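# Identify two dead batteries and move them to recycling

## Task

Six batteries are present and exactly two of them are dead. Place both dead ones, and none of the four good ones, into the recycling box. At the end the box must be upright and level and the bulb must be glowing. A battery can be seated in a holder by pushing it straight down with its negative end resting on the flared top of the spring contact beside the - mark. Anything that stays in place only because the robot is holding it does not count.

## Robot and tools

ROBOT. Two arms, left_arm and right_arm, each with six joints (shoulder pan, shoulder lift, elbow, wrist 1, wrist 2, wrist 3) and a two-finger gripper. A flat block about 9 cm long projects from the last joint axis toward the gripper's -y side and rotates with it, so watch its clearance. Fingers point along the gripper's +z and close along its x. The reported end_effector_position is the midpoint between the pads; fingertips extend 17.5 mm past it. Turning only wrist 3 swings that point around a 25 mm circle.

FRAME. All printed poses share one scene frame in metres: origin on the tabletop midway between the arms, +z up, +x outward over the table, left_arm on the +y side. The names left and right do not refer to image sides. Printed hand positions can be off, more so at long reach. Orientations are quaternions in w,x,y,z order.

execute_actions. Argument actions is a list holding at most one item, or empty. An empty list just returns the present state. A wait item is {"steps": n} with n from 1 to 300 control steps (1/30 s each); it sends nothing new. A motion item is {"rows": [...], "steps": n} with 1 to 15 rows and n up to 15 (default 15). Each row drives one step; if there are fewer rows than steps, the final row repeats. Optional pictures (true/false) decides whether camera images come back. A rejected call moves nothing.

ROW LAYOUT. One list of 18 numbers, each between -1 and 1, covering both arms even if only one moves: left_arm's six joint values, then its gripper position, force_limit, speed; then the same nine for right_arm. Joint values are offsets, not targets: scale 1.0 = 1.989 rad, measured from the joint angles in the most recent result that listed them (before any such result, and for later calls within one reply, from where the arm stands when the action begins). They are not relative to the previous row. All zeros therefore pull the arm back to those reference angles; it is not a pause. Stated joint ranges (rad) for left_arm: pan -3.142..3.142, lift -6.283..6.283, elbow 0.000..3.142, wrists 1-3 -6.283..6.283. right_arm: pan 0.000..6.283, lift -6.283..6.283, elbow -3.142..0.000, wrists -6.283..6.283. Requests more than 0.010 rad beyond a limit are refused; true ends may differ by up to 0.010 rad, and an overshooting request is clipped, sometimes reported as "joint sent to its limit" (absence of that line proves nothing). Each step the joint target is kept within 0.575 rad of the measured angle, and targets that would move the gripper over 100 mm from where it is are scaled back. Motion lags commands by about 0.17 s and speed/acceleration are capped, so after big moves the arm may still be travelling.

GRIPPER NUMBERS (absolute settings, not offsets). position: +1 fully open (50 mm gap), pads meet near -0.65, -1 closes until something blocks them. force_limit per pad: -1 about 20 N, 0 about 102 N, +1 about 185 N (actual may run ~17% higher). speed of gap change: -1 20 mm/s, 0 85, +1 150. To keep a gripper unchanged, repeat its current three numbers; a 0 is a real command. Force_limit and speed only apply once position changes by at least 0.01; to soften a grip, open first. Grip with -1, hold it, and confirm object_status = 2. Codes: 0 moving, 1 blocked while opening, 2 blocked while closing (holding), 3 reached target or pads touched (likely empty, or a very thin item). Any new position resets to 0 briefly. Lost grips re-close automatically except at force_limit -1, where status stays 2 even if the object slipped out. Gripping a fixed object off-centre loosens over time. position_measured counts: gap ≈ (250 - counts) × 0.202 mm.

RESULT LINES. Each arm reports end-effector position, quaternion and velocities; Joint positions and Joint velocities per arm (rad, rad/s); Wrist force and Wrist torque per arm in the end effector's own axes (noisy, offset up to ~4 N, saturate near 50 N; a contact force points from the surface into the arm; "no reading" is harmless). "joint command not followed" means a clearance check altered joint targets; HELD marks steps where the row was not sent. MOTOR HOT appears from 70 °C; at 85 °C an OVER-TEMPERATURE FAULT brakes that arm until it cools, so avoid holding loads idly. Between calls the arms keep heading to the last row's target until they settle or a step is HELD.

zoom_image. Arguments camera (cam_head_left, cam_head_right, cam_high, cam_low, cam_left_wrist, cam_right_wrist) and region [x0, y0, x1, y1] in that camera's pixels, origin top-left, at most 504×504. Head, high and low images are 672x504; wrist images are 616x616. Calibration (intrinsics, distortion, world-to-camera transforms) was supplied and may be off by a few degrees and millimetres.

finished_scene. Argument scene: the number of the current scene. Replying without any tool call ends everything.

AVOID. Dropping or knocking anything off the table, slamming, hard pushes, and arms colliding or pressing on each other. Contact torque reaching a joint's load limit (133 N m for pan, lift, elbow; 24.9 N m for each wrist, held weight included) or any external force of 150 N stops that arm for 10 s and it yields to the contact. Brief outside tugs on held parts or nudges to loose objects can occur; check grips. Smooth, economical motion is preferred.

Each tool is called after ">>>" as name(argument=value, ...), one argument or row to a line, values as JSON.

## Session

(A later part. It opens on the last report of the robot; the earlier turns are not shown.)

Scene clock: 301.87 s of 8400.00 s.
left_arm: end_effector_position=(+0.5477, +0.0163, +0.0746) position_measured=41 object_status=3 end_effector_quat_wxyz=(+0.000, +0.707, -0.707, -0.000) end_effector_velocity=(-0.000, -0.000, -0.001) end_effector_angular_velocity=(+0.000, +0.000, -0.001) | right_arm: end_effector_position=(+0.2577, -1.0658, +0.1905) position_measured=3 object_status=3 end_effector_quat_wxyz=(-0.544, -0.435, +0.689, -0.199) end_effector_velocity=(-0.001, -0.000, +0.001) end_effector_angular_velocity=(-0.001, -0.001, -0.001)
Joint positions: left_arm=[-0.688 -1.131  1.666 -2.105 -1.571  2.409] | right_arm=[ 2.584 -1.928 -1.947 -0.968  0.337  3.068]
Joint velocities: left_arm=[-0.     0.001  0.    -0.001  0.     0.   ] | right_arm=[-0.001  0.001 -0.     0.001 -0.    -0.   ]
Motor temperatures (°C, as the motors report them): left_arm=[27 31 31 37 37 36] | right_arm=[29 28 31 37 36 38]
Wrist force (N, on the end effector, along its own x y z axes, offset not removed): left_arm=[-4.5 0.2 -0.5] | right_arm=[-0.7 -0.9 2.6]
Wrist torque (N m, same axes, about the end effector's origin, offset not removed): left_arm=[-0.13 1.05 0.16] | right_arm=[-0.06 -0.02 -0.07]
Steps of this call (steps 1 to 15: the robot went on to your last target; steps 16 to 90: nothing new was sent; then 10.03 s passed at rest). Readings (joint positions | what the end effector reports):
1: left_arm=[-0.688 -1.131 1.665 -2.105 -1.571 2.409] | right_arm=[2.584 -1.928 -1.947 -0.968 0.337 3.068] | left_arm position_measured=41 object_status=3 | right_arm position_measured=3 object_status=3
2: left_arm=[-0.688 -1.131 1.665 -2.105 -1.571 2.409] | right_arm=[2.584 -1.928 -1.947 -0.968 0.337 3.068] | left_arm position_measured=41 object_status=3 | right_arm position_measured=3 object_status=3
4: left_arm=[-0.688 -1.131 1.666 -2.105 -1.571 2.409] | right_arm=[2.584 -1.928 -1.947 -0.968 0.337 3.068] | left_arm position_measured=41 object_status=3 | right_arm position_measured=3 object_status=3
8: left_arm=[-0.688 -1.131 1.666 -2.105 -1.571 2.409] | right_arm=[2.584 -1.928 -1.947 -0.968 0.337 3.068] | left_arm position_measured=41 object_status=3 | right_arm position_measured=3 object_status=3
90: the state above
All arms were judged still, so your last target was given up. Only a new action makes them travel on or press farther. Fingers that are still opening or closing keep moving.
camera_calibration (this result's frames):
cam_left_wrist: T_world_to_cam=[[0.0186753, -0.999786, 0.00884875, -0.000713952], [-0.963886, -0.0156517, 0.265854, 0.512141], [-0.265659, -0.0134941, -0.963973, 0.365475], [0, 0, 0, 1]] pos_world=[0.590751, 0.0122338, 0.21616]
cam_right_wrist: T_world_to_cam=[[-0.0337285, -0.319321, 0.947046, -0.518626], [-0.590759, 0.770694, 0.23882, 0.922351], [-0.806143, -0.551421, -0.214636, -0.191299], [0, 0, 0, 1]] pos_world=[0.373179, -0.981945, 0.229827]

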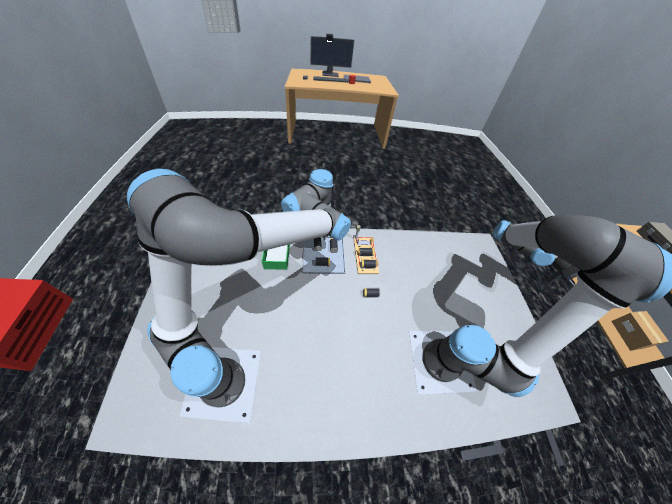

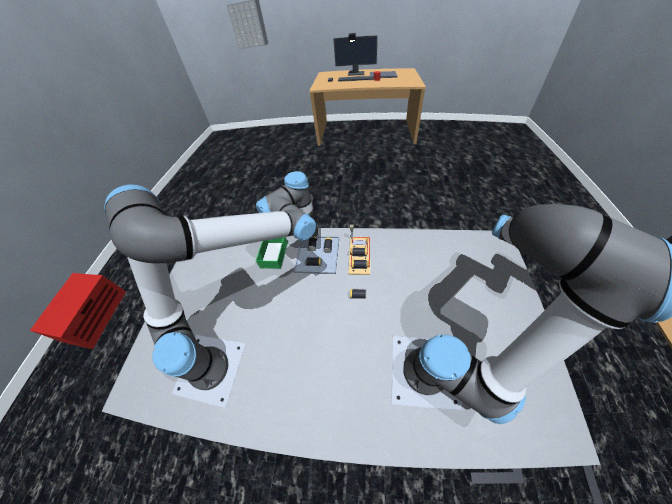

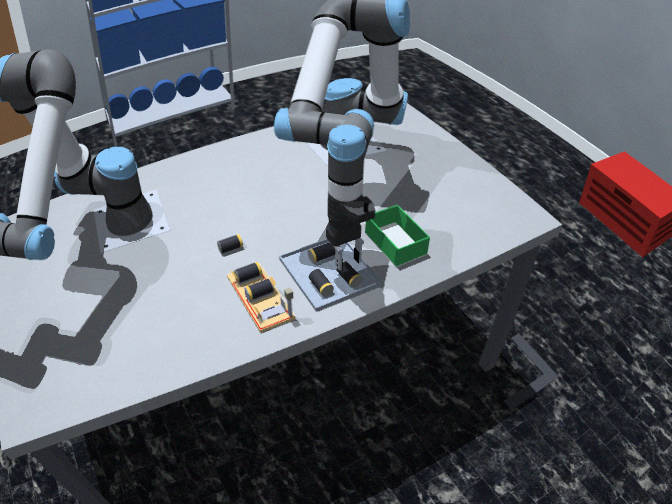

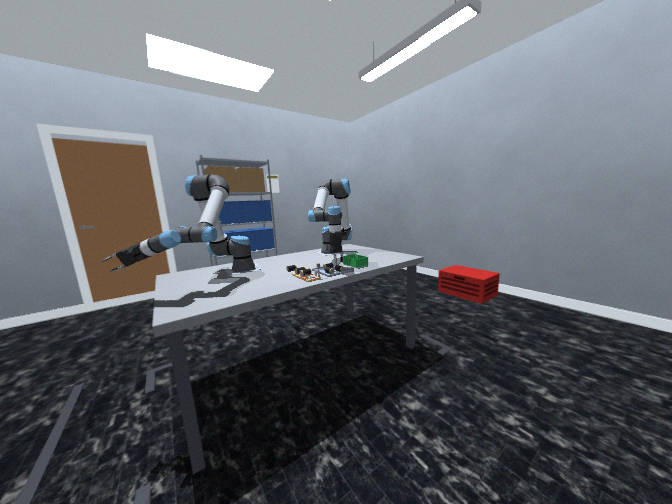

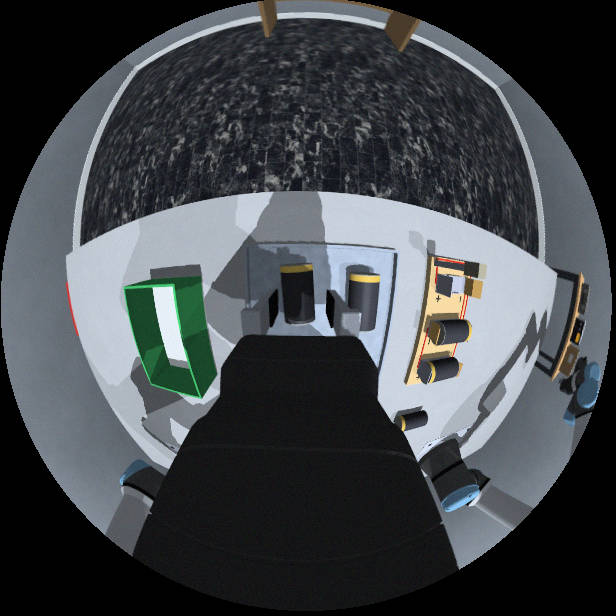

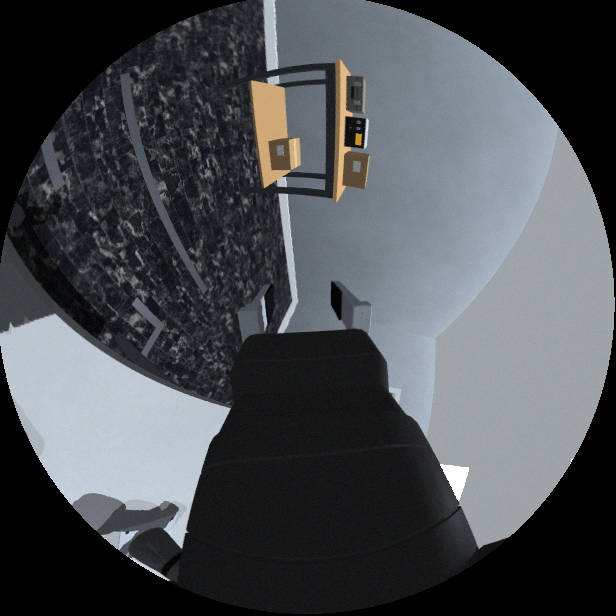

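>>> execute_actions(
  actions=[
    {"rows":[[0.0005,0,0,0,0,-0.01,0.85,0,0,0,0,0,0,0,0,1,0,0],[0.001,0.002,0.0015,-0.0035,0,-0.02,0.85,0,0,0,0,0,0,0,0,1,0,0],[0.0015,0.006,0.0045,-0.0105,0,-0.03,0.85,0,0,0,0,0,0,0,0,1,0,0],[0.0015,0.011,0.008,-0.019,0,-0.035,0.85,0,0,0,0,0,0,0,0,1,0,0],[0.0015,0.016,0.012,-0.028,0,-0.035,0.85,0,0,0,0,0,0,0,0,1,0,0],[0.0015,0.021,0.0155,-0.0365,0,-0.035,0.85,0,0,0,0,0,0,0,0,1,0,0],[0.0015,0.026,0.0193,-0.0453,0,-0.035,0.85,0,0,0,0,0,0,0,0,1,0,0],[0.0015,0.0295,0.022,-0.0515,0,-0.035,0.85,0,0,0,0,0,0,0,0,1,0,0],[0.0015,0.0313,0.0232,-0.0545,0,-0.035,0.85,0,0,0,0,0,0,0,0,1,0,0]],"steps":15},
  ],
  pictures=false,
)

>>> execute_actions(
  actions=[
    {"steps":12},
  ],
  pictures=false,
)

>>> execute_actions(
  actions=[
    {"rows":[[0,0,0,0,0,0,-1,-0.5,0,0,0,0,0,0,0,1,0,0]],"steps":15},
  ],
)

>>> zoom_image(
  camera="cam_left_wrist",
  region=[240, 240, 360, 340],
)

Scene clock: 307.57 s of 8400.00 s.
left_arm: end_effector_position=(+0.5486, +0.0196, +0.0316) position_measured=25 object_status=3 end_effector_quat_wxyz=(+0.000, +0.732, -0.682, -0.000) end_effector_velocity=(-0.001, +0.001, -0.038) end_effector_angular_velocity=(-0.001, -0.001, +0.021) | right_arm: end_effector_position=(+0.2577, -1.0658, +0.1905) position_measured=3 object_status=3 end_effector_quat_wxyz=(-0.544, -0.435, +0.689, -0.199) end_effector_velocity=(+0.001, +0.000, -0.000) end_effector_angular_velocity=(+0.000, +0.001, +0.001)
Joint positions: left_arm=[-0.685 -1.075  1.707 -2.203 -1.571  2.342] | right_arm=[ 2.584 -1.928 -1.947 -0.968  0.337  3.068]
Joint velocities: left_arm=[ 0.     0.05   0.036 -0.088 -0.    -0.021] | right_arm=[ 0.001 -0.001 -0.    -0.001 -0.     0.   ]
Motor temperatures (°C, as the motors report them): left_arm=[27 31 31 37 37 36] | right_arm=[29 28 31 37 36 38]
Wrist force (N, on the end effector, along its own x y z axes, offset not removed): left_arm=[-2.1 1.5 2.3] | right_arm=[-1.0 0.7 2.7]
Wrist torque (N m, same axes, about the end effector's origin, offset not removed): left_arm=[-0.04 0.43 0.31] | right_arm=[0.29 0.06 -0.14]
Steps of this call (steps 1 to 90: nothing new was sent; then 2.20 s passed at rest; steps 91 to 105: all 15 steps of this action). Readings (joint positions | what the end effector reports):
91: left_arm=[-0.688 -1.131 1.666 -2.105 -1.571 2.409] | right_arm=[2.584 -1.928 -1.947 -0.968 0.337 3.068] | left_arm position_measured=35 object_status=0 | right_arm position_measured=3 object_status=3
92: left_arm=[-0.688 -1.131 1.666 -2.105 -1.571 2.407] | right_arm=[2.584 -1.928 -1.947 -0.968 0.337 3.068] | left_arm position_measured=26 object_status=0 | right_arm position_measured=3 object_status=3
94: left_arm=[-0.687 -1.129 1.667 -2.109 -1.571 2.391] | right_arm=[2.584 -1.928 -1.947 -0.968 0.337 3.068] | left_arm position_measured=25 object_status=0 | right_arm position_measured=3 object_status=3
98: left_arm=[-0.686 -1.107 1.683 -2.146 -1.571 2.357] | right_arm=[2.584 -1.928 -1.947 -0.968 0.337 3.068] | left_arm position_measured=25 object_status=0 | right_arm position_measured=3 object_status=3
105: the state above

Scene clock: 307.97 s of 8400.00 s.
left_arm: end_effector_position=(+0.5486, +0.0198, +0.0274) position_measured=25 object_status=3 end_effector_quat_wxyz=(+0.000, +0.732, -0.681, -0.000) end_effector_velocity=(-0.000, -0.000, -0.001) end_effector_angular_velocity=(-0.000, -0.001, -0.000) | right_arm: end_effector_position=(+0.2577, -1.0658, +0.1905) position_measured=3 object_status=3 end_effector_quat_wxyz=(-0.544, -0.435, +0.689, -0.199) end_effector_velocity=(-0.000, -0.000, +0.000) end_effector_angular_velocity=(-0.000, +0.000, -0.001)
Joint positions: left_arm=[-0.685 -1.069  1.712 -2.213 -1.571  2.339] | right_arm=[ 2.584 -1.928 -1.947 -0.968  0.337  3.068]
Joint velocities: left_arm=[-0.     0.001  0.001 -0.003 -0.     0.   ] | right_arm=[-0.001  0.     0.    -0.    -0.    -0.   ]
Motor temperatures (°C, as the motors report them): left_arm=[27 31 31 37 37 36] | right_arm=[29 28 31 37 36 38]
Wrist force (N, on the end effector, along its own x y z axes, offset not removed): left_arm=[-1.0 -0.5 0.8] | right_arm=[-0.4 -0.3 2.5]
Wrist torque (N m, same axes, about the end effector's origin, offset not removed): left_arm=[-0.27 0.44 0.04] | right_arm=[0.06 -0.05 -0.06]
Steps of this call (steps 1 to 12: the robot went on to your last target). Readings (joint positions | what the end effector reports):
1: left_arm=[-0.685 -1.073 1.708 -2.205 -1.571 2.341] | right_arm=[2.584 -1.928 -1.947 -0.968 0.337 3.068] | left_arm position_measured=25 object_status=3 | right_arm position_measured=3 object_status=3
2: left_arm=[-0.685 -1.072 1.709 -2.207 -1.571 2.341] | right_arm=[2.584 -1.928 -1.947 -0.968 0.337 3.068] | left_arm position_measured=25 object_status=3 | right_arm position_measured=3 object_status=3
4: left_arm=[-0.685 -1.071 1.710 -2.210 -1.571 2.340] | right_arm=[2.584 -1.928 -1.947 -0.968 0.337 3.068] | left_arm position_measured=25 object_status=3 | right_arm position_measured=3 object_status=3
8: left_arm=[-0.685 -1.069 1.711 -2.212 -1.571 2.340] | right_arm=[2.584 -1.928 -1.947 -0.968 0.337 3.068] | left_arm position_measured=25 object_status=3 | right_arm position_measured=3 object_status=3
12: the state above

Scene clock: 308.47 s of 8400.00 s.
left_arm: end_effector_position=(+0.5486, +0.0198, +0.0274) position_measured=89 object_status=2 end_effector_quat_wxyz=(+0.000, +0.732, -0.681, -0.000) end_effector_velocity=(+0.000, +0.000, +0.000) end_effector_angular_velocity=(-0.000, -0.000, +0.002) | right_arm: end_effector_position=(+0.2577, -1.0658, +0.1905) position_measured=3 object_status=3 end_effector_quat_wxyz=(-0.544, -0.435, +0.689, -0.199) end_effector_velocity=(+0.000, +0.000, +0.000) end_effector_angular_velocity=(-0.000, -0.001, +0.000)
Joint positions: left_arm=[-0.685 -1.069  1.712 -2.213 -1.571  2.339] | right_arm=[ 2.584 -1.928 -1.947 -0.968  0.337  3.068]
Joint velocities: left_arm=[ 0.    -0.001 -0.     0.     0.    -0.002] | right_arm=[ 0.001  0.    -0.     0.001  0.     0.   ]
Motor temperatures (°C, as the motors report them): left_arm=[27 31 31 37 37 36] | right_arm=[29 28 31 37 36 38]
Wrist force (N, on the end effector, along its own x y z axes, offset not removed): left_arm=[-2.0 -2.9 3.1] | right_arm=[0.0 -1.2 0.2]
Wrist torque (N m, same axes, about the end effector's origin, offset not removed): left_arm=[-0.72 0.47 0.22] | right_arm=[-0.12 -0.17 -0.14]
Steps of this call (steps 1 to 15: all 15 steps of this action). Readings (joint positions | what the end effector reports):
1: left_arm=[-0.685 -1.069 1.712 -2.213 -1.571 2.339] | right_arm=[2.584 -1.928 -1.947 -0.968 0.337 3.068] | left_arm position_measured=31 object_status=0 | right_arm position_measured=3 object_status=3
2: left_arm=[-0.685 -1.069 1.712 -2.213 -1.571 2.339] | right_arm=[2.584 -1.928 -1.947 -0.968 0.337 3.068] | left_arm position_measured=45 object_status=0 | right_arm position_measured=3 object_status=3
4: left_arm=[-0.685 -1.069 1.712 -2.213 -1.571 2.339] | right_arm=[2.584 -1.928 -1.947 -0.968 0.337 3.068] | left_arm position_measured=73 object_status=0 | right_arm position_measured=3 object_status=3
8: left_arm=[-0.685 -1.069 1.712 -2.213 -1.571 2.339] | right_arm=[2.584 -1.928 -1.947 -0.968 0.337 3.068] | left_arm position_measured=89 object_status=0 | right_arm position_measured=3 object_status=3
15: the state above
camera_calibration (this result's frames):
cam_left_wrist: T_world_to_cam=[[0.0910837, -0.995804, 0.0087914, -0.036648], [-0.960217, -0.0854816, 0.26585, 0.524947], [-0.263983, -0.0326562, -0.963974, 0.319681], [0, 0, 0, 1]] pos_world=[0.591792, 0.0188187, 0.168929]
cam_right_wrist: T_world_to_cam=[[-0.0337286, -0.319321, 0.947046, -0.518626], [-0.590759, 0.770694, 0.23882, 0.922351], [-0.806143, -0.551421, -0.214636, -0.1913], [0, 0, 0, 1]] pos_world=[0.373179, -0.981945, 0.229827]

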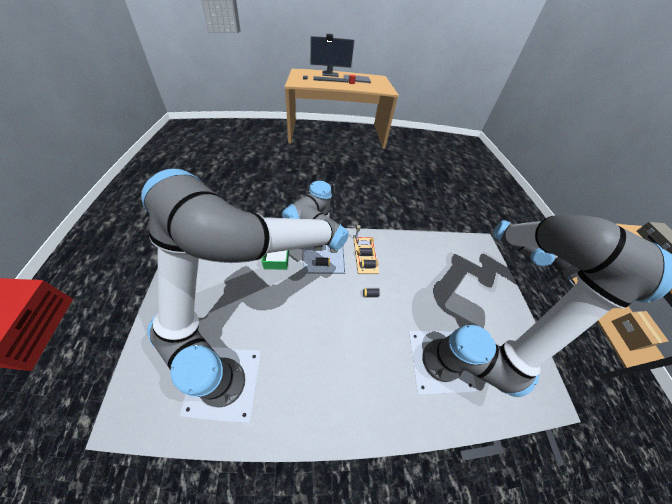

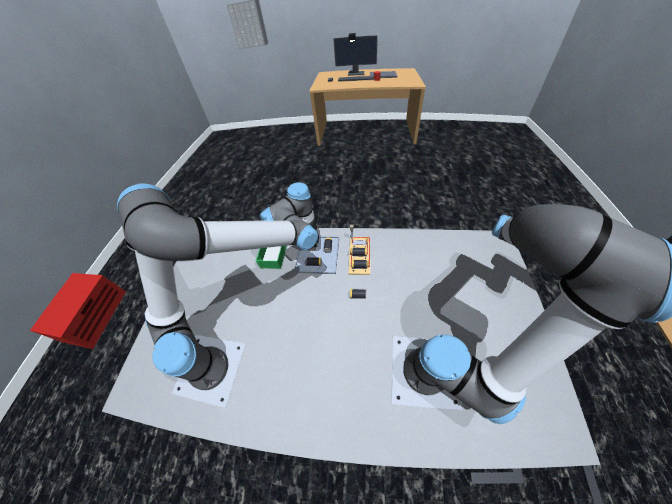

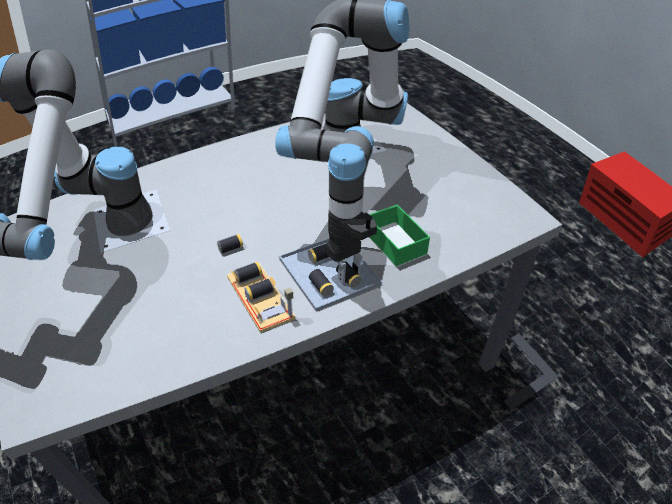

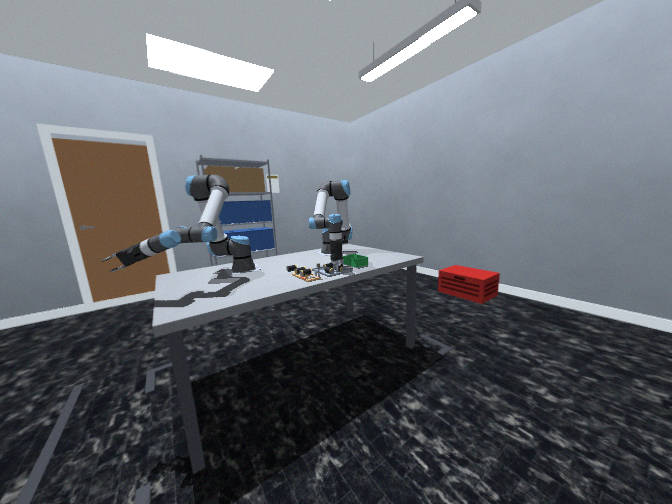

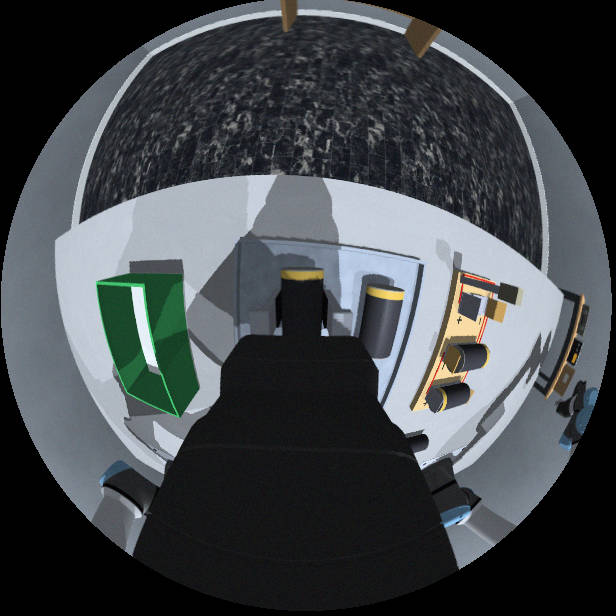

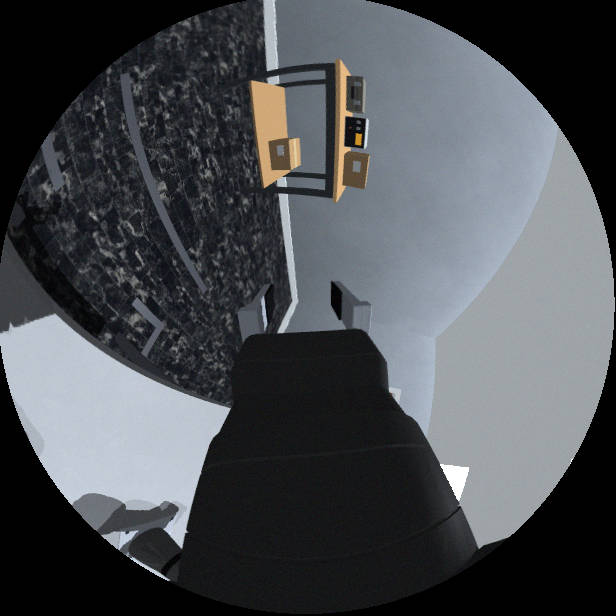

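Region (240, 240, 360, 340) of cam_left_wrist's 616x616 image, scaled by 4.200, with more detail than that image has.

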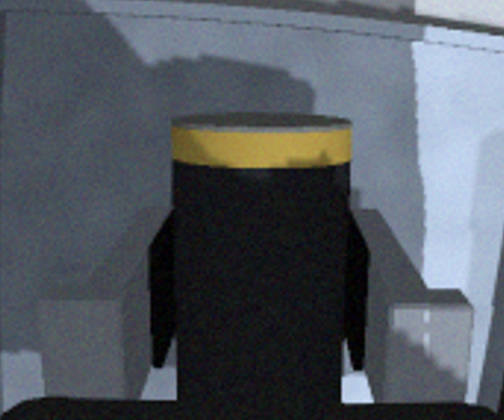

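>>> execute_actions(
  actions=[
    {"rows":[[0,0,0,0,0,0,-0.98,0,0,0,0,0,0,0,0,1,0,0],[0,0,0,0,0,0,-0.98,0,0,0,0,0,0,0,0,1,0,0],[0,0,0,0,0,0,-0.98,0,0,0,0,0,0,0,0,1,0,0],[0,0,0,0,0,0,-0.98,0,0,0,0,0,0,0,0,1,0,0],[0,-0.005,-0.0035,0.0085,0,0,-0.98,0,0,0,0,0,0,0,0,1,0,0],[0,-0.012,-0.009,0.021,0,0,-0.98,0,0,0,0,0,0,0,0,1,0,0],[0,-0.02,-0.015,0.035,0,0,-0.98,0,0,0,0,0,0,0,0,1,0,0],[0,-0.028,-0.021,0.049,0,0,-0.98,0,0,0,0,0,0,0,0,1,0,0],[0,-0.036,-0.027,0.063,0,0,-0.98,0,0,0,0,0,0,0,0,1,0,0],[0,-0.042,-0.032,0.074,0,0,-0.98,0,0,0,0,0,0,0,0,1,0,0]],"steps":15},
  ],
  pictures=false,
)

>>> execute_actions(
  actions=[
    {"steps":8},
  ],
  pictures=false,
)

Scene clock: 315.23 s of 8400.00 s.
left_arm: end_effector_position=(+0.5487, +0.0196, +0.0810) position_measured=93 object_status=2 end_effector_quat_wxyz=(+0.000, +0.732, -0.681, +0.000) end_effector_velocity=(-0.005, +0.005, +0.092) end_effector_angular_velocity=(+0.004, +0.005, -0.000) | right_arm: end_effector_position=(+0.2577, -1.0658, +0.1905) position_measured=3 object_status=3 end_effector_quat_wxyz=(-0.544, -0.435, +0.689, -0.199) end_effector_velocity=(-0.000, -0.000, -0.001) end_effector_angular_velocity=(+0.002, +0.002, -0.000)
Joint positions: left_arm=[-0.685 -1.139  1.659 -2.091 -1.571  2.339] | right_arm=[ 2.584 -1.928 -1.947 -0.968  0.337  3.068]
Joint velocities: left_arm=[ 0.    -0.121 -0.09   0.217 -0.     0.   ] | right_arm=[-0.001 -0.001 -0.    -0.001 -0.    -0.   ]
Motor temperatures (°C, as the motors report them): left_arm=[27 31 31 37 37 36] | right_arm=[29 28 31 37 36 38]
Wrist force (N, on the end effector, along its own x y z axes, offset not removed): left_arm=[-0.7 -2.5 0.1] | right_arm=[0.0 0.6 2.7]
Wrist torque (N m, same axes, about the end effector's origin, offset not removed): left_arm=[-0.65 0.31 0.18] | right_arm=[0.24 -0.11 -0.09]
Steps of this call (steps 1 to 15: the robot went on to your last target; steps 16 to 90: nothing new was sent; then 3.27 s passed at rest; steps 91 to 105: all 15 steps of this action). Readings (joint positions | what the end effector reports):
91: left_arm=[-0.685 -1.069 1.712 -2.213 -1.571 2.339] | right_arm=[2.584 -1.928 -1.947 -0.968 0.337 3.068] | left_arm position_measured=93 object_status=0 | right_arm position_measured=3 object_status=3
92: left_arm=[-0.685 -1.069 1.712 -2.213 -1.571 2.339] | right_arm=[2.584 -1.928 -1.947 -0.968 0.337 3.068] | left_arm position_measured=93 object_status=0 | right_arm position_measured=3 object_status=3
94: left_arm=[-0.685 -1.069 1.712 -2.213 -1.571 2.339] | right_arm=[2.584 -1.928 -1.947 -0.968 0.337 3.068] | left_arm position_measured=93 object_status=0 | right_arm position_measured=3 object_status=3
98: left_arm=[-0.685 -1.080 1.703 -2.194 -1.571 2.339] | right_arm=[2.584 -1.928 -1.947 -0.968 0.337 3.068] | left_arm position_measured=93 object_status=2 | right_arm position_measured=3 object_status=3
105: the state above

Scene clock: 315.50 s of 8400.00 s.
left_arm: end_effector_position=(+0.5481, +0.0202, +0.0906) position_measured=93 object_status=2 end_effector_quat_wxyz=(+0.000, +0.732, -0.681, -0.000) end_effector_velocity=(-0.001, +0.000, +0.009) end_effector_angular_velocity=(+0.000, +0.001, +0.001) | right_arm: end_effector_position=(+0.2577, -1.0658, +0.1905) position_measured=3 object_status=3 end_effector_quat_wxyz=(-0.544, -0.435, +0.689, -0.199) end_effector_velocity=(-0.000, -0.000, -0.000) end_effector_angular_velocity=(+0.001, +0.001, -0.001)
Joint positions: left_arm=[-0.685 -1.151  1.649 -2.068 -1.571  2.339] | right_arm=[ 2.584 -1.928 -1.947 -0.968  0.337  3.068]
Joint velocities: left_arm=[-0.    -0.012 -0.009  0.022 -0.    -0.001] | right_arm=[-0.001 -0.    -0.    -0.     0.    -0.   ]
Motor temperatures (°C, as the motors report them): left_arm=[27 31 31 37 37 36] | right_arm=[29 28 31 37 36 38]
Wrist force (N, on the end effector, along its own x y z axes, offset not removed): left_arm=[-0.9 0.3 3.6] | right_arm=[-0.5 1.0 2.5]
Wrist torque (N m, same axes, about the end effector's origin, offset not removed): left_arm=[-0.22 0.19 0.15] | right_arm=[0.28 -0.06 -0.09]
Steps of this call (steps 1 to 8: the robot went on to your last target). Readings (joint positions | what the end effector reports):
1: left_arm=[-0.685 -1.142 1.656 -2.085 -1.571 2.339] | right_arm=[2.584 -1.928 -1.947 -0.968 0.337 3.068] | left_arm position_measured=93 object_status=2 | right_arm position_measured=3 object_status=3
2: left_arm=[-0.685 -1.145 1.654 -2.080 -1.571 2.339] | right_arm=[2.584 -1.928 -1.947 -0.968 0.337 3.068] | left_arm position_measured=93 object_status=2 | right_arm position_measured=3 object_status=3
4: left_arm=[-0.685 -1.148 1.651 -2.074 -1.571 2.339] | right_arm=[2.584 -1.928 -1.947 -0.968 0.337 3.068] | left_arm position_measured=93 object_status=2 | right_arm position_measured=3 object_status=3
8: the state above

>>> execute_actions(
  actions=[
    {"rows":[[-0.01,0,0,0,0,-0.08,-0.98,0,0,0,0,0,0,0,0,1,0,0],[-0.02,0,0,0,0,-0.18,-0.98,0,0,0,0,0,0,0,0,1,0,0],[-0.032,0,0,0,0,-0.28,-0.98,0,0,0,0,0,0,0,0,1,0,0],[-0.044,0,0,0,0,-0.38,-0.98,0,0,0,0,0,0,0,0,1,0,0],[-0.056,0,0,0,0,-0.48,-0.98,0,0,0,0,0,0,0,0,1,0,0],[-0.068,0,0,0,0,-0.58,-0.98,0,0,0,0,0,0,0,0,1,0,0],[-0.08,0,0,0,0,-0.68,-0.98,0,0,0,0,0,0,0,0,1,0,0],[-0.092,0.0147,-0.0238,0.0091,0,-0.78,-0.98,0,0,0,0,0,0,0,0,1,0,0],[-0.104,0.033,-0.054,0.021,0,-0.8813,-0.98,0,0,0,0,0,0,0,0,1,0,0],[-0.116,0.052,-0.085,0.033,0,-0.8813,-0.98,0,0,0,0,0,0,0,0,1,0,0],[-0.1287,0.071,-0.116,0.045,0,-0.8813,-0.98,0,0,0,0,0,0,0,0,1,0,0],[-0.1287,0.09,-0.147,0.057,0,-0.8813,-0.98,0,0,0,0,0,0,0,0,1,0,0],[-0.1287,0.109,-0.178,0.069,0,-0.8813,-0.98,0,0,0,0,0,0,0,0,1,0,0],[-0.1287,0.128,-0.209,0.081,0,-0.8813,-0.98,0,0,0,0,0,0,0,0,1,0,0],[-0.1287,0.1467,-0.2383,0.0911,0,-0.8813,-0.98,0,0,0,0,0,0,0,0,1,0,0]],"steps":15},
  ],
  pictures=false,
)

>>> execute_actions(
  actions=[
    {"steps":30},
  ],
  pictures=false,
)

Scene clock: 323.63 s of 8400.00 s.
left_arm: end_effector_position=(+0.4939, -0.1185, +0.0887) position_measured=93 object_status=2 end_effector_quat_wxyz=(-0.003, +0.923, -0.386, -0.006) end_effector_velocity=(+0.037, -0.460, -0.020) end_effector_angular_velocity=(+0.074, +0.010, +2.186) | right_arm: end_effector_position=(+0.2577, -1.0658, +0.1905) position_measured=3 object_status=3 end_effector_quat_wxyz=(-0.544, -0.435, +0.689, -0.199) end_effector_velocity=(-0.000, -0.000, -0.001) end_effector_angular_velocity=(+0.002, +0.002, -0.000)
Joint positions: left_arm=[-0.9   -1.027  1.457 -1.987 -1.571  1.418] | right_arm=[ 2.584 -1.928 -1.947 -0.968  0.337  3.068]
Joint velocities: left_arm=[-0.345  0.919 -1.443  0.589 -0.    -2.531] | right_arm=[-0.001 -0.001  0.    -0.001  0.    -0.   ]
Motor temperatures (°C, as the motors report them): left_arm=[27 31 31 37 37 36] | right_arm=[29 28 31 37 36 38]
Wrist force (N, on the end effector, along its own x y z axes, offset not removed): left_arm=[-6.0 3.4 -0.3] | right_arm=[-0.6 -1.2 1.3]
Wrist torque (N m, same axes, about the end effector's origin, offset not removed): left_arm=[0.02 1.14 0.15] | right_arm=[-0.12 -0.10 -0.11]
Steps of this call (steps 1 to 30: the robot went on to your last target; steps 31 to 90: nothing new was sent; then 4.63 s passed at rest; steps 91 to 105: all 15 steps of this action). Readings (joint positions | what the end effector reports):
91: left_arm=[-0.685 -1.152 1.648 -2.066 -1.571 2.339] | right_arm=[2.584 -1.928 -1.947 -0.968 0.337 3.068] | left_arm position_measured=93 object_status=2 | right_arm position_measured=3 object_status=3
92: left_arm=[-0.688 -1.152 1.648 -2.066 -1.571 2.333] | right_arm=[2.584 -1.928 -1.947 -0.968 0.337 3.068] | left_arm position_measured=93 object_status=2 | right_arm position_measured=3 object_status=3
94: left_arm=[-0.703 -1.152 1.648 -2.066 -1.571 2.273] | right_arm=[2.584 -1.928 -1.947 -0.968 0.337 3.068] | left_arm position_measured=93 object_status=2 | right_arm position_measured=3 object_status=3
98: left_arm=[-0.768 -1.151 1.649 -2.068 -1.571 2.009] | right_arm=[2.584 -1.928 -1.947 -0.968 0.337 3.068] | left_arm position_measured=93 object_status=2 | right_arm position_measured=3 object_status=3
105: the state above

Scene clock: 324.63 s of 8400.00 s.
left_arm: end_effector_position=(+0.4997, -0.1961, +0.0900) position_measured=93 object_status=2 end_effector_quat_wxyz=(+0.000, +1.000, -0.001, -0.000) end_effector_velocity=(-0.000, -0.000, -0.000) end_effector_angular_velocity=(+0.000, +0.000, +0.003) | right_arm: end_effector_position=(+0.2577, -1.0658, +0.1905) position_measured=3 object_status=3 end_effector_quat_wxyz=(-0.544, -0.435, +0.689, -0.199) end_effector_velocity=(-0.000, -0.000, +0.000) end_effector_angular_velocity=(+0.000, +0.000, -0.000)
Joint positions: left_arm=[-0.941 -0.859  1.175 -1.887 -1.571  0.587] | right_arm=[ 2.584 -1.928 -1.947 -0.968  0.337  3.068]
Joint velocities: left_arm=[-0.     0.    -0.    -0.     0.    -0.003] | right_arm=[-0.     0.    -0.    -0.001  0.    -0.   ]
Motor temperatures (°C, as the motors report them): left_arm=[27 31 31 37 37 36] | right_arm=[29 28 31 37 36 38]
Wrist force (N, on the end effector, along its own x y z axes, offset not removed): left_arm=[-5.1 -1.3 6.3] | right_arm=[-0.3 0.2 2.7]
Wrist torque (N m, same axes, about the end effector's origin, offset not removed): left_arm=[-0.42 1.03 0.38] | right_arm=[0.18 -0.12 -0.05]
Steps of this call (steps 1 to 30: the robot went on to your last target). Readings (joint positions | what the end effector reports):
1: left_arm=[-0.910 -0.995 1.406 -1.967 -1.571 1.331] | right_arm=[2.584 -1.928 -1.947 -0.968 0.337 3.068] | left_arm position_measured=93 object_status=2 | right_arm position_measured=3 object_status=3
2: left_arm=[-0.918 -0.964 1.356 -1.948 -1.571 1.244] | right_arm=[2.584 -1.928 -1.947 -0.968 0.337 3.068] | left_arm position_measured=93 object_status=2 | right_arm position_measured=3 object_status=3
4: left_arm=[-0.928 -0.919 1.278 -1.922 -1.571 1.068] | right_arm=[2.584 -1.928 -1.947 -0.968 0.337 3.068] | left_arm position_measured=93 object_status=2 | right_arm position_measured=3 object_status=3
8: left_arm=[-0.937 -0.878 1.208 -1.898 -1.571 0.763] | right_arm=[2.584 -1.928 -1.947 -0.968 0.337 3.068] | left_arm position_measured=93 object_status=2 | right_arm position_measured=3 object_status=3
30: the state above

>>> execute_actions(
  actions=[
    {"rows":[[0.0034,0.006,-0.0108,0.0048,0,0.0034,-0.98,0,0,0,0,0,0,0,0,1,0,0],[0.0086,0.0152,-0.027,0.0119,0,0.0084,-0.98,0,0,0,0,0,0,0,0,1,0,0],[0.0137,0.0242,-0.0432,0.019,0,0.0135,-0.98,0,0,0,0,0,0,0,0,1,0,0],[0.0189,0.0333,-0.0595,0.0261,0,0.0185,-0.98,0,0,0,0,0,0,0,0,1,0,0],[0.024,0.0424,-0.0757,0.0333,0,0.0236,-0.98,0,0,0,0,0,0,0,0,1,0,0],[0.0292,0.0515,-0.0919,0.0404,0,0.0286,-0.98,0,0,0,0,0,0,0,0,1,0,0],[0.0343,0.0606,-0.1081,0.0475,0,0.0337,-0.98,0,0,0,0,0,0,0,0,1,0,0]],"steps":15},
  ],
  pictures=false,
)

>>> execute_actions(
  actions=[
    {"steps":12},
  ],
  pictures=false,
)

Scene clock: 329.20 s of 8400.00 s.
left_arm: end_effector_position=(+0.5600, -0.1961, +0.0898) position_measured=93 object_status=2 end_effector_quat_wxyz=(+0.000, +1.000, -0.000, -0.000) end_effector_velocity=(+0.037, +0.001, -0.000) end_effector_angular_velocity=(-0.003, -0.002, -0.000) | right_arm: end_effector_position=(+0.2577, -1.0658, +0.1905) position_measured=3 object_status=3 end_effector_quat_wxyz=(-0.544, -0.435, +0.689, -0.199) end_effector_velocity=(+0.000, +0.000, +0.000) end_effector_angular_velocity=(-0.000, +0.000, +0.001)
Joint positions: left_arm=[-0.877 -0.747  0.975 -1.799 -1.571  0.65 ] | right_arm=[ 2.584 -1.928 -1.947 -0.968  0.337  3.068]
Joint velocities: left_arm=[ 0.037  0.07  -0.126  0.052 -0.     0.038] | right_arm=[ 0.001  0.     0.    -0.    -0.    -0.   ]
Motor temperatures (°C, as the motors report them): left_arm=[27 31 31 37 37 36] | right_arm=[29 28 31 37 36 38]
Wrist force (N, on the end effector, along its own x y z axes, offset not removed): left_arm=[-2.2 -2.1 4.3] | right_arm=[-1.0 -0.7 2.6]
Wrist torque (N m, same axes, about the end effector's origin, offset not removed): left_arm=[-0.44 0.53 0.19] | right_arm=[0.04 0.02 -0.11]
Steps of this call (steps 1 to 15: the robot went on to your last target; steps 16 to 90: nothing new was sent; then 1.07 s passed at rest; steps 91 to 105: all 15 steps of this action). Readings (joint positions | what the end effector reports):
91: left_arm=[-0.941 -0.859 1.175 -1.887 -1.571 0.587] | right_arm=[2.584 -1.928 -1.947 -0.968 0.337 3.068] | left_arm position_measured=93 object_status=2 | right_arm position_measured=3 object_status=3
92: left_arm=[-0.940 -0.858 1.172 -1.886 -1.571 0.587] | right_arm=[2.584 -1.928 -1.947 -0.968 0.337 3.068] | left_arm position_measured=93 object_status=2 | right_arm position_measured=3 object_status=3
94: left_arm=[-0.934 -0.846 1.153 -1.876 -1.571 0.595] | right_arm=[2.584 -1.928 -1.947 -0.968 0.337 3.068] | left_arm position_measured=93 object_status=2 | right_arm position_measured=3 object_status=3
98: left_arm=[-0.905 -0.796 1.066 -1.837 -1.571 0.623] | right_arm=[2.584 -1.928 -1.947 -0.968 0.337 3.068] | left_arm position_measured=93 object_status=2 | right_arm position_measured=3 object_status=3
105: the state above

Scene clock: 329.60 s of 8400.00 s.
left_arm: end_effector_position=(+0.5641, -0.1960, +0.0900) position_measured=93 object_status=2 end_effector_quat_wxyz=(+0.000, +1.000, -0.000, -0.000) end_effector_velocity=(+0.001, -0.000, +0.000) end_effector_angular_velocity=(-0.001, -0.001, +0.000) | right_arm: end_effector_position=(+0.2577, -1.0658, +0.1905) position_measured=3 object_status=3 end_effector_quat_wxyz=(-0.544, -0.435, +0.689, -0.199) end_effector_velocity=(+0.001, +0.000, +0.000) end_effector_angular_velocity=(-0.001, -0.001, +0.001)
Joint positions: left_arm=[-0.873 -0.739  0.961 -1.793 -1.571  0.654] | right_arm=[ 2.584 -1.928 -1.947 -0.968  0.337  3.068]
Joint velocities: left_arm=[ 0.001  0.002 -0.004  0.001 -0.     0.001] | right_arm=[ 0.001  0.001 -0.     0.001  0.     0.   ]
Motor temperatures (°C, as the motors report them): left_arm=[27 31 31 37 37 36] | right_arm=[29 28 31 37 36 38]
Wrist force (N, on the end effector, along its own x y z axes, offset not removed): left_arm=[-0.3 0.8 1.9] | right_arm=[-0.7 0.1 2.0]
Wrist torque (N m, same axes, about the end effector's origin, offset not removed): left_arm=[-0.14 0.38 0.20] | right_arm=[0.08 -0.06 -0.15]
Steps of this call (steps 1 to 12: the robot went on to your last target). Readings (joint positions | what the end effector reports):
1: left_arm=[-0.876 -0.745 0.971 -1.797 -1.571 0.651] | right_arm=[2.584 -1.928 -1.947 -0.968 0.337 3.068] | left_arm position_measured=93 object_status=2 | right_arm position_measured=3 object_status=3
2: left_arm=[-0.875 -0.743 0.969 -1.796 -1.571 0.652] | right_arm=[2.584 -1.928 -1.947 -0.968 0.337 3.068] | left_arm position_measured=93 object_status=2 | right_arm position_measured=3 object_status=3
4: left_arm=[-0.874 -0.741 0.965 -1.795 -1.571 0.653] | right_arm=[2.584 -1.928 -1.947 -0.968 0.337 3.068] | left_arm position_measured=93 object_status=2 | right_arm position_measured=3 object_status=3
8: left_arm=[-0.873 -0.740 0.962 -1.793 -1.571 0.654] | right_arm=[2.584 -1.928 -1.947 -0.968 0.337 3.068] | left_arm position_measured=93 object_status=2 | right_arm position_measured=3 object_status=3
12: the state above

>>> execute_actions(
  actions=[
    {"rows":[[0.0001,0.0017,0.0035,-0.0052,0,0,-0.98,0,0,0,0,0,0,0,0,1,0,0],[0.0001,0.0034,0.007,-0.0104,0,0,-0.98,0,0,0,0,0,0,0,0,1,0,0],[0.0001,0.0051,0.0104,-0.0155,0,0,-0.98,0,0,0,0,0,0,0,0,1,0,0],[0.0001,0.0069,0.0137,-0.0206,0,0,-0.98,0,0,0,0,0,0,0,0,1,0,0],[0.0001,0.0083,0.0158,-0.0241,0,0,-0.98,0,0,0,0,0,0,0,0,1,0,0],[0.0001,0.0097,0.0178,-0.0275,0,0,-0.98,0,0,0,0,0,0,0,0,1,0,0],[0.0001,0.0111,0.0198,-0.0309,0,0,-0.98,0,0,0,0,0,0,0,0,1,0,0],[0.0001,0.0125,0.0218,-0.0343,0,0,-0.98,0,0,0,0,0,0,0,0,1,0,0],[0.0001,0.0139,0.0238,-0.0377,0,0,-0.98,0,0,0,0,0,0,0,0,1,0,0],[0.0001,0.0153,0.0257,-0.041,0,0,-0.98,0,0,0,0,0,0,0,0,1,0,0],[0.0001,0.0167,0.0277,-0.0444,0,0,-0.98,0,0,0,0,0,0,0,0,1,0,0],[0.0001,0.0181,0.0296,-0.0477,0,0,-0.98,0,0,0,0,0,0,0,0,1,0,0],[0.0001,0.0195,0.0315,-0.051,0,0,-0.98,0,0,0,0,0,0,0,0,1,0,0],[0.0001,0.0209,0.0334,-0.0543,0,0,-0.98,0,0,0,0,0,0,0,0,1,0,0]],"steps":15},
  ],
  pictures=false,
)

>>> execute_actions(
  actions=[
    {"steps":18},
  ],
  pictures=false,
)

>>> execute_actions(
  actions=[
    {"rows":[[0,0,0,0,0,0,0.75,0,0,0,0,0,0,0,0,1,0,0]],"steps":12},
  ],
)

Scene clock: 337.07 s of 8400.00 s.
left_arm: end_effector_position=(+0.5644, -0.1961, +0.0481) position_measured=93 object_status=2 end_effector_quat_wxyz=(+0.000, +1.000, -0.000, -0.000) end_effector_velocity=(-0.000, +0.000, -0.095) end_effector_angular_velocity=(-0.001, -0.001, -0.001) | right_arm: end_effector_position=(+0.2577, -1.0658, +0.1905) position_measured=3 object_status=3 end_effector_quat_wxyz=(-0.544, -0.435, +0.689, -0.199) end_effector_velocity=(-0.000, -0.000, +0.000) end_effector_angular_velocity=(+0.000, +0.000, -0.000)
Joint positions: left_arm=[-0.873 -0.707  1.013 -1.877 -1.571  0.654] | right_arm=[ 2.584 -1.928 -1.947 -0.968  0.337  3.068]
Joint velocities: left_arm=[ 0.     0.077  0.109 -0.188 -0.     0.002] | right_arm=[-0.     0.001  0.    -0.001 -0.    -0.   ]
Motor temperatures (°C, as the motors report them): left_arm=[27 31 31 37 37 36] | right_arm=[29 28 31 37 36 38]
Wrist force (N, on the end effector, along its own x y z axes, offset not removed): left_arm=[-1.6 2.9 1.5] | right_arm=[-0.2 1.0 2.4]
Wrist torque (N m, same axes, about the end effector's origin, offset not removed): left_arm=[0.30 0.48 0.26] | right_arm=[0.28 -0.13 -0.11]
Steps of this call (steps 1 to 30: the robot went on to your last target; steps 31 to 90: nothing new was sent; then 3.97 s passed at rest; steps 91 to 105: all 15 steps of this action). Readings (joint positions | what the end effector reports):
91: left_arm=[-0.873 -0.739 0.960 -1.793 -1.571 0.654] | right_arm=[2.584 -1.928 -1.947 -0.968 0.337 3.068] | left_arm position_measured=93 object_status=2 | right_arm position_measured=3 object_status=3
92: left_arm=[-0.873 -0.738 0.961 -1.794 -1.571 0.654] | right_arm=[2.584 -1.928 -1.947 -0.968 0.337 3.068] | left_arm position_measured=93 object_status=2 | right_arm position_measured=3 object_status=3
94: left_arm=[-0.873 -0.736 0.967 -1.802 -1.571 0.654] | right_arm=[2.584 -1.928 -1.947 -0.968 0.337 3.068] | left_arm position_measured=93 object_status=2 | right_arm position_measured=3 object_status=3
98: left_arm=[-0.873 -0.726 0.985 -1.829 -1.571 0.654] | right_arm=[2.584 -1.928 -1.947 -0.968 0.337 3.068] | left_arm position_measured=93 object_status=2 | right_arm position_measured=3 object_status=3
105: the state above

Scene clock: 337.67 s of 8400.00 s.
left_arm: end_effector_position=(+0.5643, -0.1959, +0.0361) position_measured=93 object_status=2 end_effector_quat_wxyz=(+0.000, +1.000, -0.000, -0.000) end_effector_velocity=(-0.001, -0.001, -0.001) end_effector_angular_velocity=(+0.001, +0.000, -0.002) | right_arm: end_effector_position=(+0.2577, -1.0658, +0.1905) position_measured=3 object_status=3 end_effector_quat_wxyz=(-0.544, -0.435, +0.689, -0.199) end_effector_velocity=(-0.001, -0.000, -0.000) end_effector_angular_velocity=(-0.000, -0.001, -0.002)
Joint positions: left_arm=[-0.873 -0.698  1.027 -1.901 -1.571  0.654] | right_arm=[ 2.584 -1.928 -1.947 -0.968  0.337  3.068]
Joint velocities: left_arm=[-0.001  0.001  0.001 -0.002 -0.     0.001] | right_arm=[-0.002 -0.     0.     0.001  0.    -0.   ]
Motor temperatures (°C, as the motors report them): left_arm=[27 31 31 37 37 36] | right_arm=[29 28 31 37 36 38]
Wrist force (N, on the end effector, along its own x y z axes, offset not removed): left_arm=[-4.3 -4.5 -7.8] | right_arm=[0.2 0.9 1.1]
Wrist torque (N m, same axes, about the end effector's origin, offset not removed): left_arm=[-0.85 0.48 0.06] | right_arm=[0.28 -0.23 -0.14]
Steps of this call (steps 1 to 18: the robot went on to your last target). Readings (joint positions | what the end effector reports):
1: left_arm=[-0.873 -0.705 1.016 -1.882 -1.571 0.654] | right_arm=[2.584 -1.928 -1.947 -0.968 0.337 3.068] | left_arm position_measured=93 object_status=2 | right_arm position_measured=3 object_status=3
2: left_arm=[-0.873 -0.703 1.019 -1.887 -1.571 0.654] | right_arm=[2.584 -1.928 -1.947 -0.968 0.337 3.068] | left_arm position_measured=93 object_status=2 | right_arm position_measured=3 object_status=3
4: left_arm=[-0.873 -0.701 1.023 -1.893 -1.571 0.654] | right_arm=[2.584 -1.928 -1.947 -0.968 0.337 3.068] | left_arm position_measured=93 object_status=2 | right_arm position_measured=3 object_status=3
8: left_arm=[-0.873 -0.699 1.026 -1.898 -1.571 0.654] | right_arm=[2.584 -1.928 -1.947 -0.968 0.337 3.068] | left_arm position_measured=93 object_status=2 | right_arm position_measured=3 object_status=3
18: the state above

Scene clock: 338.07 s of 8400.00 s.
left_arm: end_effector_position=(+0.5643, -0.1959, +0.0360) position_measured=41 object_status=3 end_effector_quat_wxyz=(+0.000, +1.000, -0.000, -0.000) end_effector_velocity=(-0.000, -0.000, +0.000) end_effector_angular_velocity=(+0.000, +0.000, -0.001) | right_arm: end_effector_position=(+0.2577, -1.0658, +0.1905) position_measured=3 object_status=3 end_effector_quat_wxyz=(-0.544, -0.435, +0.689, -0.199) end_effector_velocity=(-0.001, -0.000, +0.000) end_effector_angular_velocity=(-0.000, -0.000, -0.001)
Joint positions: left_arm=[-0.873 -0.698  1.027 -1.901 -1.571  0.654] | right_arm=[ 2.584 -1.928 -1.947 -0.968  0.337  3.068]
Joint velocities: left_arm=[-0.    -0.     0.     0.    -0.     0.001] | right_arm=[-0.001  0.001  0.     0.    -0.    -0.001]
Motor temperatures (°C, as the motors report them): left_arm=[27 31 31 37 37 36] | right_arm=[29 28 31 37 36 38]
Wrist force (N, on the end effector, along its own x y z axes, offset not removed): left_arm=[-0.5 0.8 2.5] | right_arm=[-0.6 -0.2 2.0]
Wrist torque (N m, same axes, about the end effector's origin, offset not removed): left_arm=[-0.06 0.34 0.25] | right_arm=[0.13 -0.16 -0.14]
Steps of this call (steps 1 to 12: all 12 steps of this action). Readings (joint positions | what the end effector reports):
1: left_arm=[-0.873 -0.698 1.027 -1.901 -1.571 0.654] | right_arm=[2.584 -1.928 -1.947 -0.968 0.337 3.068] | left_arm position_measured=88 object_status=0 | right_arm position_measured=3 object_status=3
2: left_arm=[-0.873 -0.698 1.027 -1.901 -1.571 0.654] | right_arm=[2.584 -1.928 -1.947 -0.968 0.337 3.068] | left_arm position_measured=74 object_status=0 | right_arm position_measured=3 object_status=3
4: left_arm=[-0.873 -0.698 1.027 -1.901 -1.571 0.654] | right_arm=[2.584 -1.928 -1.947 -0.968 0.337 3.068] | left_arm position_measured=47 object_status=0 | right_arm position_measured=3 object_status=3
8: left_arm=[-0.873 -0.698 1.027 -1.901 -1.571 0.654] | right_arm=[2.584 -1.928 -1.947 -0.968 0.337 3.068] | left_arm position_measured=41 object_status=0 | right_arm position_measured=3 object_status=3
12: the state above
camera_calibration (this result's frames):
cam_left_wrist: T_world_to_cam=[[0.999799, 0.0181345, 0.00856198, -0.567064], [0.01521, -0.963962, 0.265603, -0.203187], [0.01307, -0.265419, -0.964044, 0.123149], [0, 0, 0, 1]] pos_world=[0.568431, -0.152895, 0.177543]
cam_right_wrist: T_world_to_cam=[[-0.0337285, -0.319321, 0.947046, -0.518626], [-0.590759, 0.770694, 0.23882, 0.922351], [-0.806143, -0.551421, -0.214636, -0.1913], [0, 0, 0, 1]] pos_world=[0.373179, -0.981945, 0.229827]

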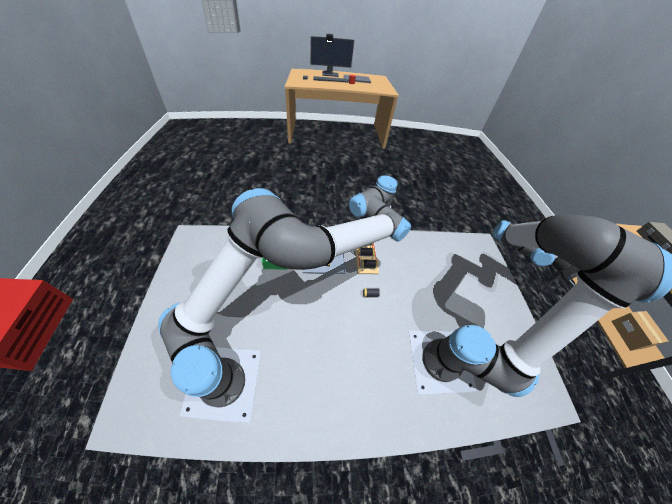

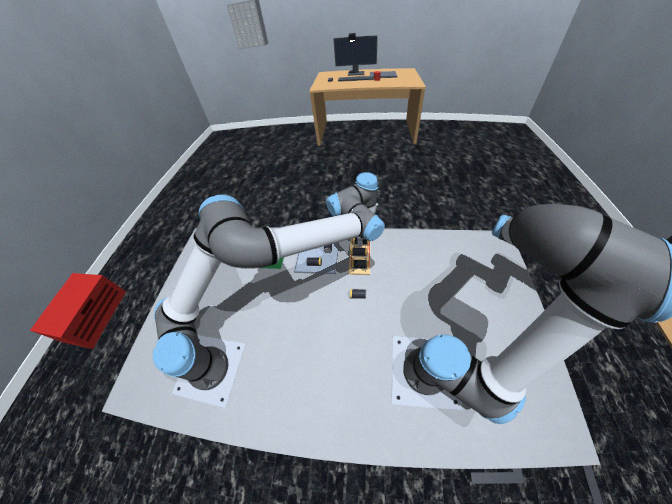

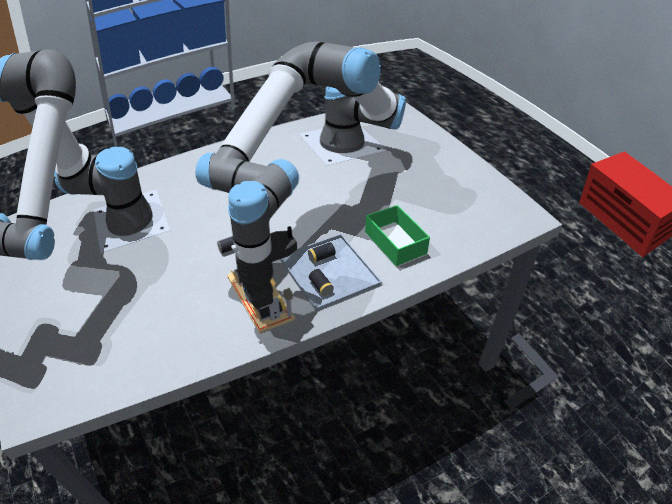

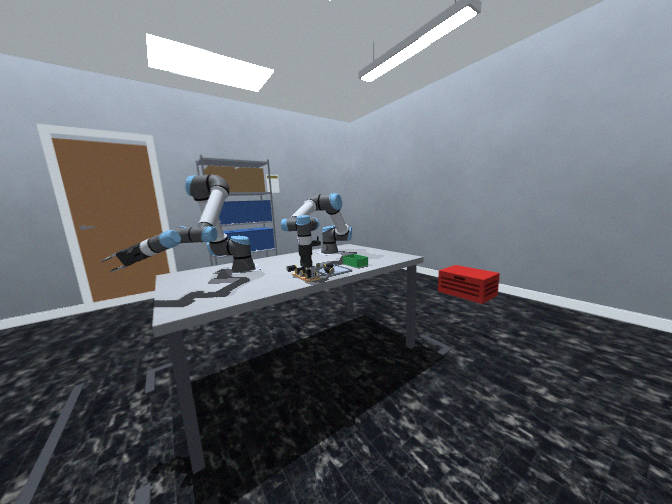

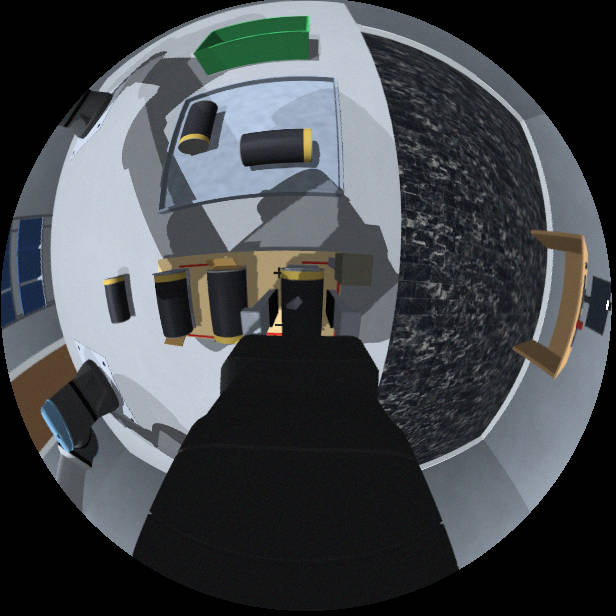

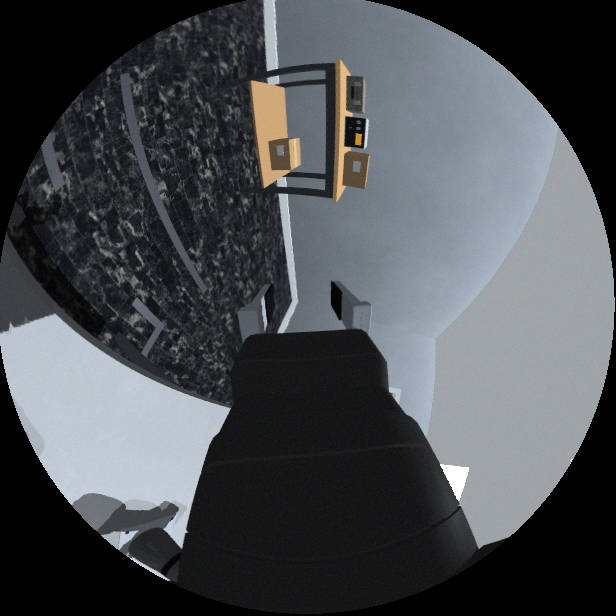

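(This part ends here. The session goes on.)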